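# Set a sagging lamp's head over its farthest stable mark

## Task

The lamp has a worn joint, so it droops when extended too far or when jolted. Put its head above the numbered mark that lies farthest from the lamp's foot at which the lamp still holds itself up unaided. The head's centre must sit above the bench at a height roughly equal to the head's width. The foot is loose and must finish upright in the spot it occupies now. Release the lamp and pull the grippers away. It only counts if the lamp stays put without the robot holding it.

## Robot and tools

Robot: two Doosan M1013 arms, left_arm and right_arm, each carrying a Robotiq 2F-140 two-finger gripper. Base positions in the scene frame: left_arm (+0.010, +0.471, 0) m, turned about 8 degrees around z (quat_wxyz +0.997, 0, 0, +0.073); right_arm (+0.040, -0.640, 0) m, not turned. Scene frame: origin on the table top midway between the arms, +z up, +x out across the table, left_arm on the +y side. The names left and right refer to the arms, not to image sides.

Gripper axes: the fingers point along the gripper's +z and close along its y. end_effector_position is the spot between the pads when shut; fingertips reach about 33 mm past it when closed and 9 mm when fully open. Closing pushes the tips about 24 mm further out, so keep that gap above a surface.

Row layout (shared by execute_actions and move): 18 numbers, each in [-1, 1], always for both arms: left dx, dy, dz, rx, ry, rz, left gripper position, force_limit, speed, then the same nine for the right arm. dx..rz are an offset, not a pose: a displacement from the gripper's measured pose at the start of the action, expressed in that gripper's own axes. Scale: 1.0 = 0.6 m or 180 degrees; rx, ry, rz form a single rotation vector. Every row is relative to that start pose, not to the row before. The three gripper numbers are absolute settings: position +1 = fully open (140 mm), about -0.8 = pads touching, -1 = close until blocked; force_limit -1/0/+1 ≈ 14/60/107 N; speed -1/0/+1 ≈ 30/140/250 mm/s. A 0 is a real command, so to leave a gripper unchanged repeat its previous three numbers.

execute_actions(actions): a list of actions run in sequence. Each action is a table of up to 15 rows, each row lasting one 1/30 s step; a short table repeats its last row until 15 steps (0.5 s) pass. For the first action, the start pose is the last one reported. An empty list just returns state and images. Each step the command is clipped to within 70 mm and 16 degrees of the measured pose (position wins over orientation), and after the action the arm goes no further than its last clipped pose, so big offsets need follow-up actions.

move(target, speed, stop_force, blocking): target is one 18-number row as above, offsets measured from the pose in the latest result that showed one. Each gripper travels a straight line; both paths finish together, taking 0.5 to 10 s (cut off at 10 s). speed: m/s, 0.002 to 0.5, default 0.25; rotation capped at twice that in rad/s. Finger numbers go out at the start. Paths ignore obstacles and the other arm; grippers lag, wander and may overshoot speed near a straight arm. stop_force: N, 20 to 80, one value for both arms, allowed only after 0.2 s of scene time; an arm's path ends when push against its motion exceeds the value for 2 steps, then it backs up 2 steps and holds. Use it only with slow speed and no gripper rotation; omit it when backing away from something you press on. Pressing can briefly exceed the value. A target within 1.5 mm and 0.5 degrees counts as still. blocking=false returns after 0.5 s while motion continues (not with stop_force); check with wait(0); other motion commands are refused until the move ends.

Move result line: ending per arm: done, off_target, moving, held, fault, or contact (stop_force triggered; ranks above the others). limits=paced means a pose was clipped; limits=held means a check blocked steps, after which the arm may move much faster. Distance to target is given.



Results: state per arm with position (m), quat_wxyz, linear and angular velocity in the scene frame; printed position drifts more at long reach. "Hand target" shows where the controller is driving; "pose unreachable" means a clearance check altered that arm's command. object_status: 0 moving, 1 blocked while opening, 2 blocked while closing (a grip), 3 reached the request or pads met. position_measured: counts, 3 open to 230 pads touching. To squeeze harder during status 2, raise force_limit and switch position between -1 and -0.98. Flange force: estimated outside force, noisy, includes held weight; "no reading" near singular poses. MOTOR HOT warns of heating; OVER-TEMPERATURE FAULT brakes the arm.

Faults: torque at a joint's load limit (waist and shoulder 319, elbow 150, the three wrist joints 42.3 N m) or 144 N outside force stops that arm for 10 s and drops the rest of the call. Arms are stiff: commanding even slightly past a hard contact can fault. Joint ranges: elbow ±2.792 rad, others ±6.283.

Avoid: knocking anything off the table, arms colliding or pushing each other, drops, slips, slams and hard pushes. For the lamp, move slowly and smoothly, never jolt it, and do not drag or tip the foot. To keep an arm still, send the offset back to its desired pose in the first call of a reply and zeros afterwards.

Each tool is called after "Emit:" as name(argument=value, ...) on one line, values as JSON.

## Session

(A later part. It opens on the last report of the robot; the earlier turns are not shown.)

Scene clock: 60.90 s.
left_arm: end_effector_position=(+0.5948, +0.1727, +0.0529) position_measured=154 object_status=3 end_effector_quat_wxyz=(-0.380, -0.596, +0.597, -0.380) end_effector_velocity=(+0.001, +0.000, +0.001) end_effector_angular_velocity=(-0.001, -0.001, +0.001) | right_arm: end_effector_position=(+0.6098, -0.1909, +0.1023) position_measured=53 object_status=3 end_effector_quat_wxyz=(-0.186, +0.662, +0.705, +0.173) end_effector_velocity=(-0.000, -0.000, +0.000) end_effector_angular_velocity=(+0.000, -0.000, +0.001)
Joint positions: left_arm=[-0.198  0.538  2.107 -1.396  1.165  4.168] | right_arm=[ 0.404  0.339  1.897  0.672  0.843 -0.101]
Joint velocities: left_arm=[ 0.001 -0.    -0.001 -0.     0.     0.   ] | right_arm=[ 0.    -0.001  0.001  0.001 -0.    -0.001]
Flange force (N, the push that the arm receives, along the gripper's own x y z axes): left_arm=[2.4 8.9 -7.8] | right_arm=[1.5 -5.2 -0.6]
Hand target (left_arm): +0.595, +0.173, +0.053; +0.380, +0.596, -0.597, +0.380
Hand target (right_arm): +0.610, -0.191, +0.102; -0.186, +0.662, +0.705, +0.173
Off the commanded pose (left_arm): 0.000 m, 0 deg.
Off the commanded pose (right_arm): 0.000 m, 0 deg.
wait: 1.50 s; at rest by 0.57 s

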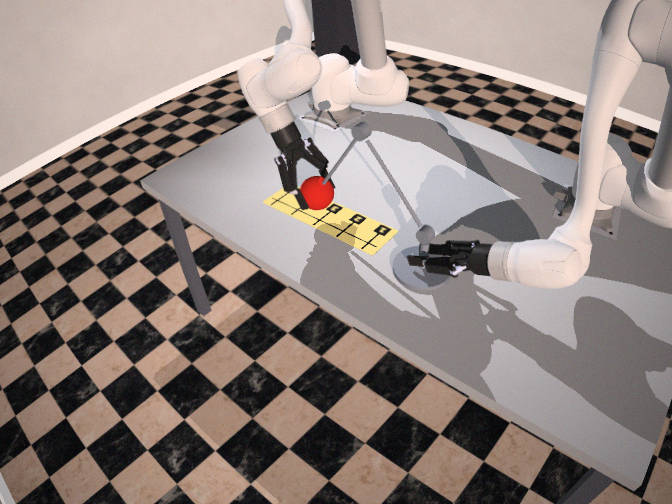

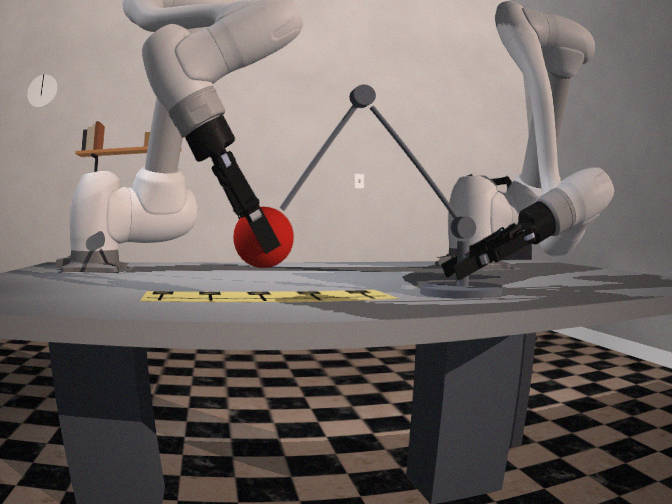

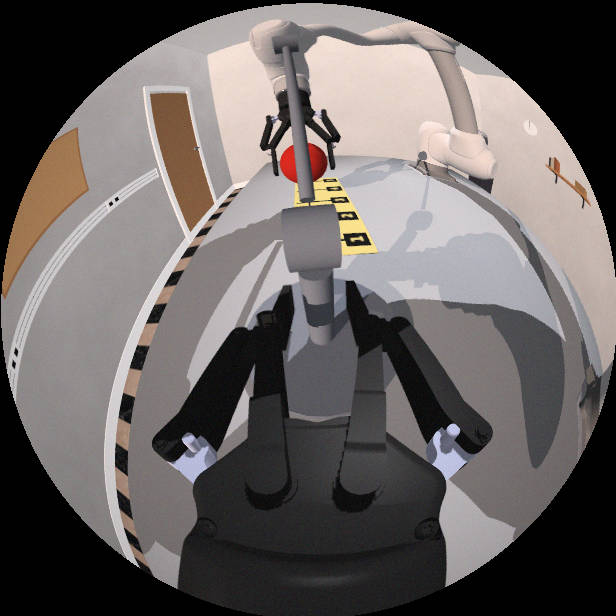

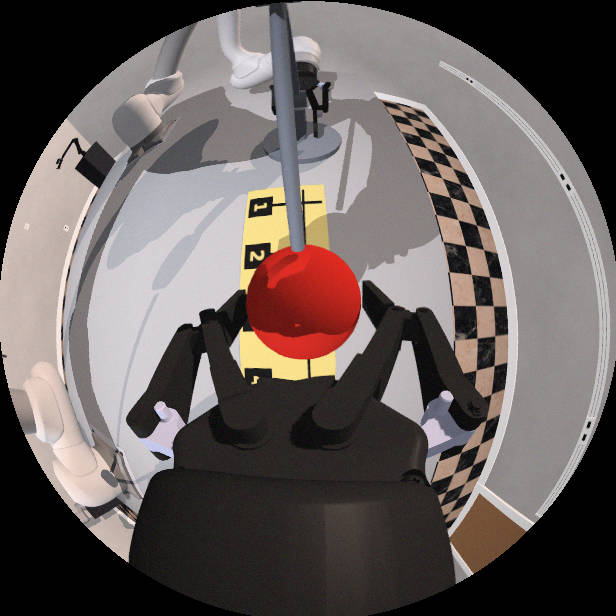

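Emit:
move(target=[0,0,-0.42,0,0,0,-0.2,0,-1,0,0,-0.42,0,0,0,1,-0.4,0], speed=0.25)

Emit:
wait(seconds=3)

Emit:
zoom_image(camera="cam_low", region=[178, 190, 348, 320])

Emit:
zoom_image(camera="cam_high", region=[250, 130, 480, 310])

Scene clock: 63.03 s.
left_arm: end_effector_position=(+0.5947, +0.4006, +0.1597) position_measured=154 object_status=3 end_effector_quat_wxyz=(-0.380, -0.596, +0.597, -0.380) end_effector_velocity=(+0.000, -0.001, +0.000) end_effector_angular_velocity=(+0.001, -0.002, -0.002) | right_arm: end_effector_position=(+0.6178, -0.3148, +0.3214) position_measured=3 object_status=3 end_effector_quat_wxyz=(-0.186, +0.662, +0.705, +0.173) end_effector_velocity=(+0.000, -0.000, -0.000) end_effector_angular_velocity=(-0.001, -0.000, +0.000)
Joint positions: left_arm=[ 0.176  0.426  1.987 -1.048  1.446  4.023] | right_arm=[ 0.212  0.118  1.738  0.538  1.253 -0.015]
Joint velocities: left_arm=[-0.002 -0.    -0.001  0.001 -0.     0.001] | right_arm=[-0.     0.001 -0.001 -0.001  0.     0.   ]
Flange force (N, the push that the arm receives, along the gripper's own x y z axes): left_arm=[3.1 11.0 -3.6] | right_arm=[-0.2 -6.5 -2.7]
Hand target (left_arm): +0.595, +0.401, +0.160; +0.380, +0.596, -0.597, +0.380
Hand target (right_arm): +0.618, -0.315, +0.321; -0.186, +0.662, +0.705, +0.173
Off the commanded pose (left_arm): 0.001 m, 0 deg.
Off the commanded pose (right_arm): 0.000 m, 0 deg.
move: done

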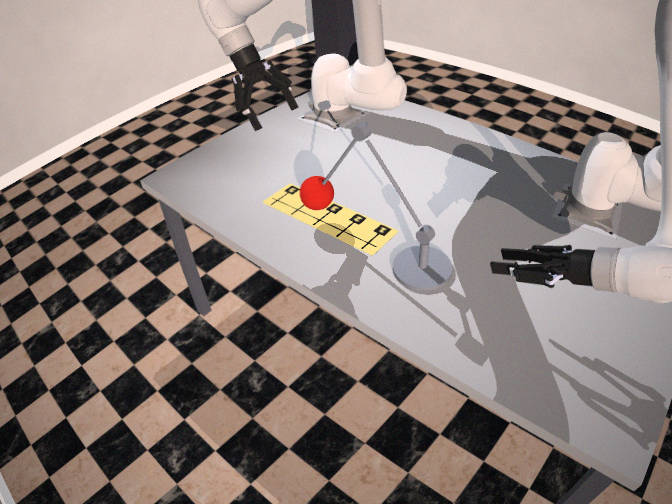

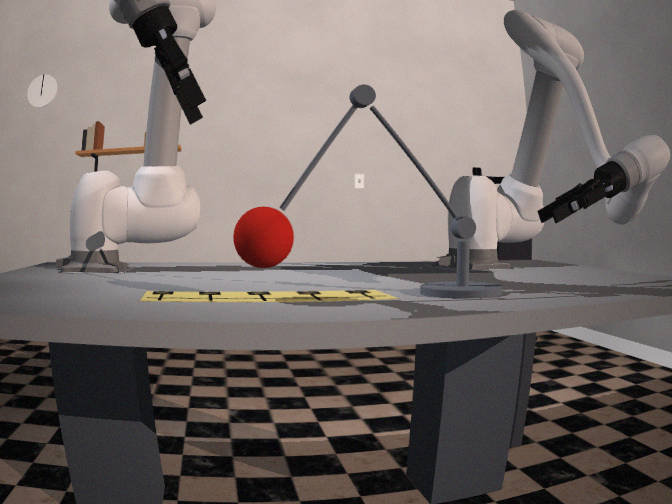

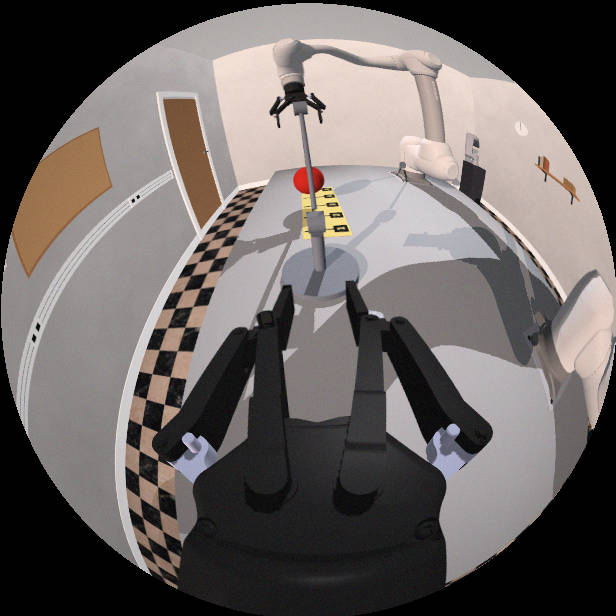

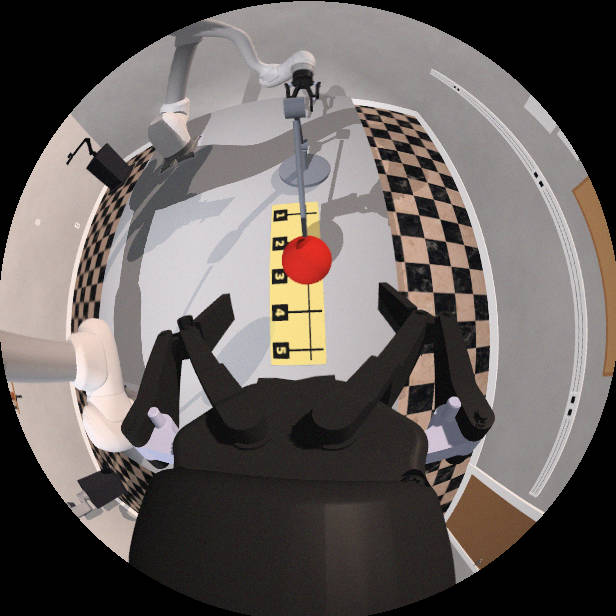

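Scene clock: 66.03 s.
left_arm: end_effector_position=(+0.5947, +0.4006, +0.1596) position_measured=154 object_status=3 end_effector_quat_wxyz=(-0.380, -0.596, +0.597, -0.380) end_effector_velocity=(+0.001, +0.000, +0.001) end_effector_angular_velocity=(+0.001, -0.001, -0.001) | right_arm: end_effector_position=(+0.6178, -0.3148, +0.3215) position_measured=3 object_status=3 end_effector_quat_wxyz=(-0.186, +0.662, +0.705, +0.173) end_effector_velocity=(+0.000, -0.000, +0.000) end_effector_angular_velocity=(-0.001, -0.001, +0.000)
Joint positions: left_arm=[ 0.176  0.426  1.987 -1.048  1.446  4.023] | right_arm=[ 0.212  0.118  1.738  0.538  1.253 -0.015]
Joint velocities: left_arm=[-0.    -0.    -0.002  0.     0.    -0.   ] | right_arm=[ 0.    -0.    -0.001 -0.001 -0.    -0.   ]
Flange force (N, the push that the arm receives, along the gripper's own x y z axes): left_arm=[0.4 6.7 0.1] | right_arm=[-3.6 -2.8 -2.4]
Hand target (left_arm): +0.595, +0.401, +0.160; +0.380, +0.596, -0.597, +0.380
Hand target (right_arm): +0.618, -0.315, +0.321; -0.186, +0.662, +0.705, +0.173
Off the commanded pose (left_arm): 0.000 m, 0 deg.
Off the commanded pose (right_arm): 0.000 m, 0 deg.
wait: 3.00 s; at rest by 0.17 s

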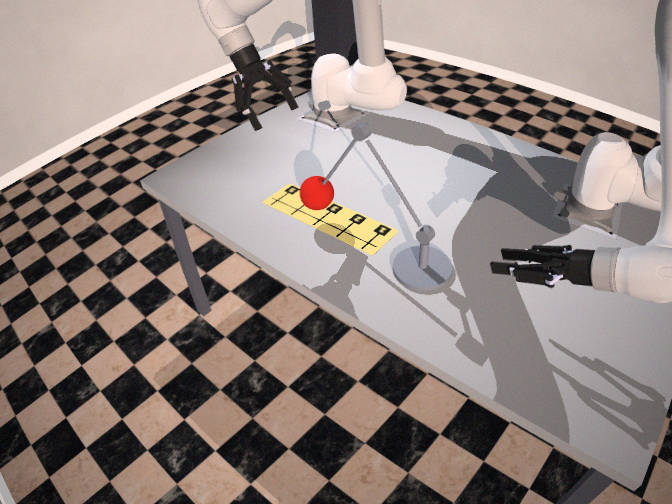

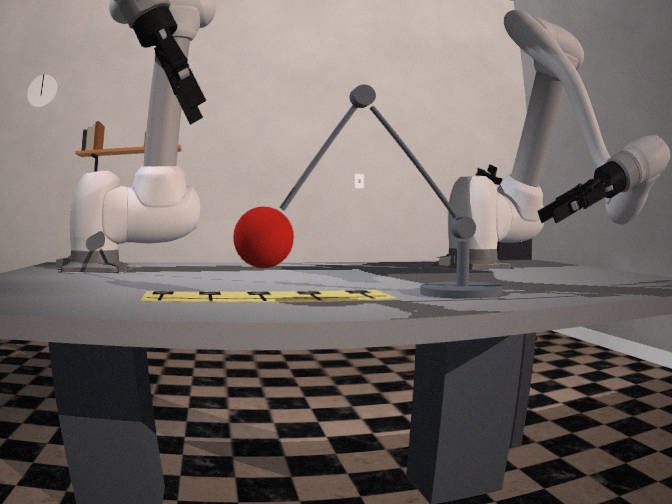

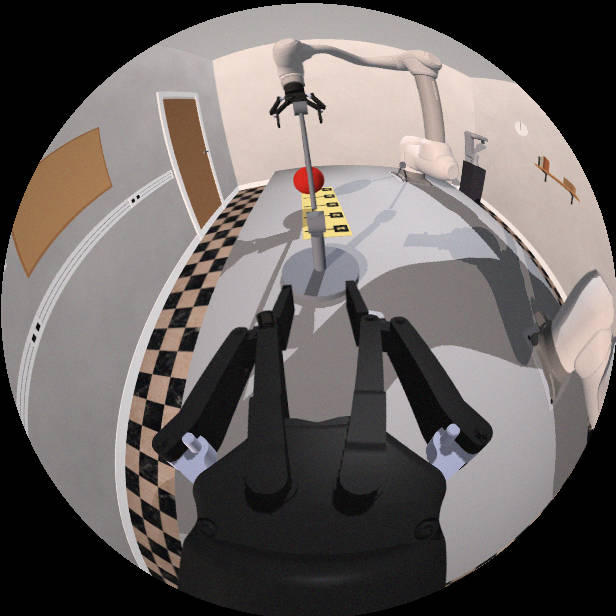

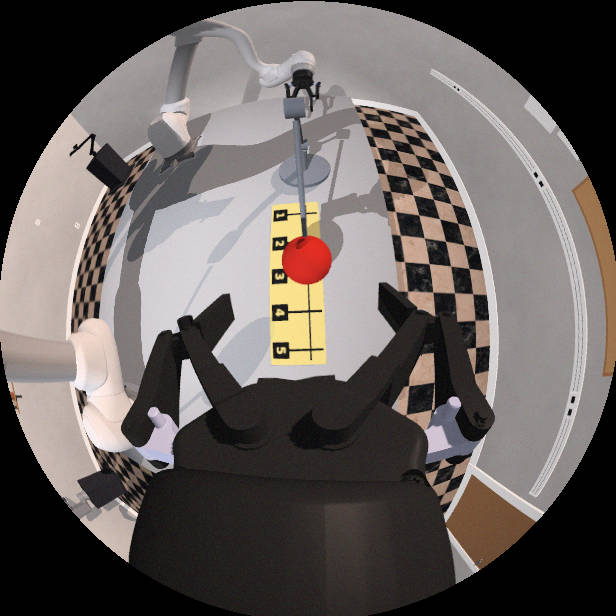

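Region (178, 190, 348, 320) of cam_low's 672x504 image, scaled by 2.965, with more detail than that image has; it fills the top 385 rows of this view, and the rest is white.

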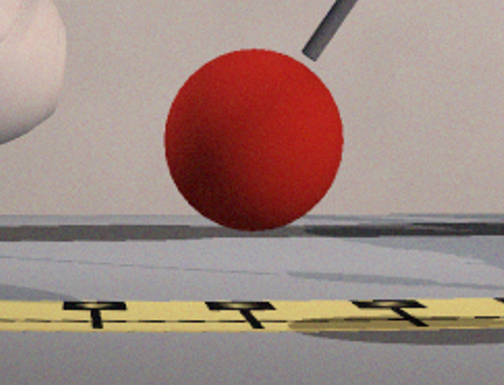

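Region (250, 130, 480, 310) of cam_high's 672x504 image, scaled by 2.191, with more detail than that image has; it fills the top 394 rows of this view, and the rest is white.

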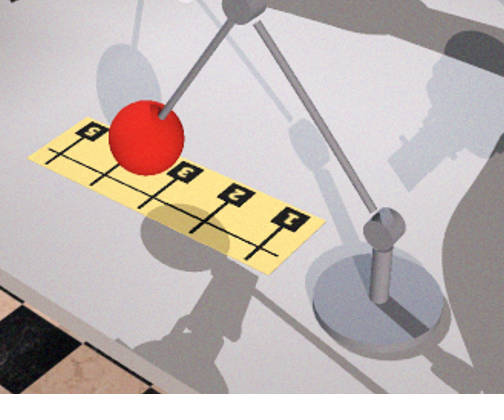

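The lamp's head is holding on its own over mark 3, about one head-width above the bench. It sank quickly when I tested mark 4. The foot hasn't moved and both arms are clear, so I'm ending the scene.

Emit:
finished_scene(scene=2)

The scene is finished: the task was done.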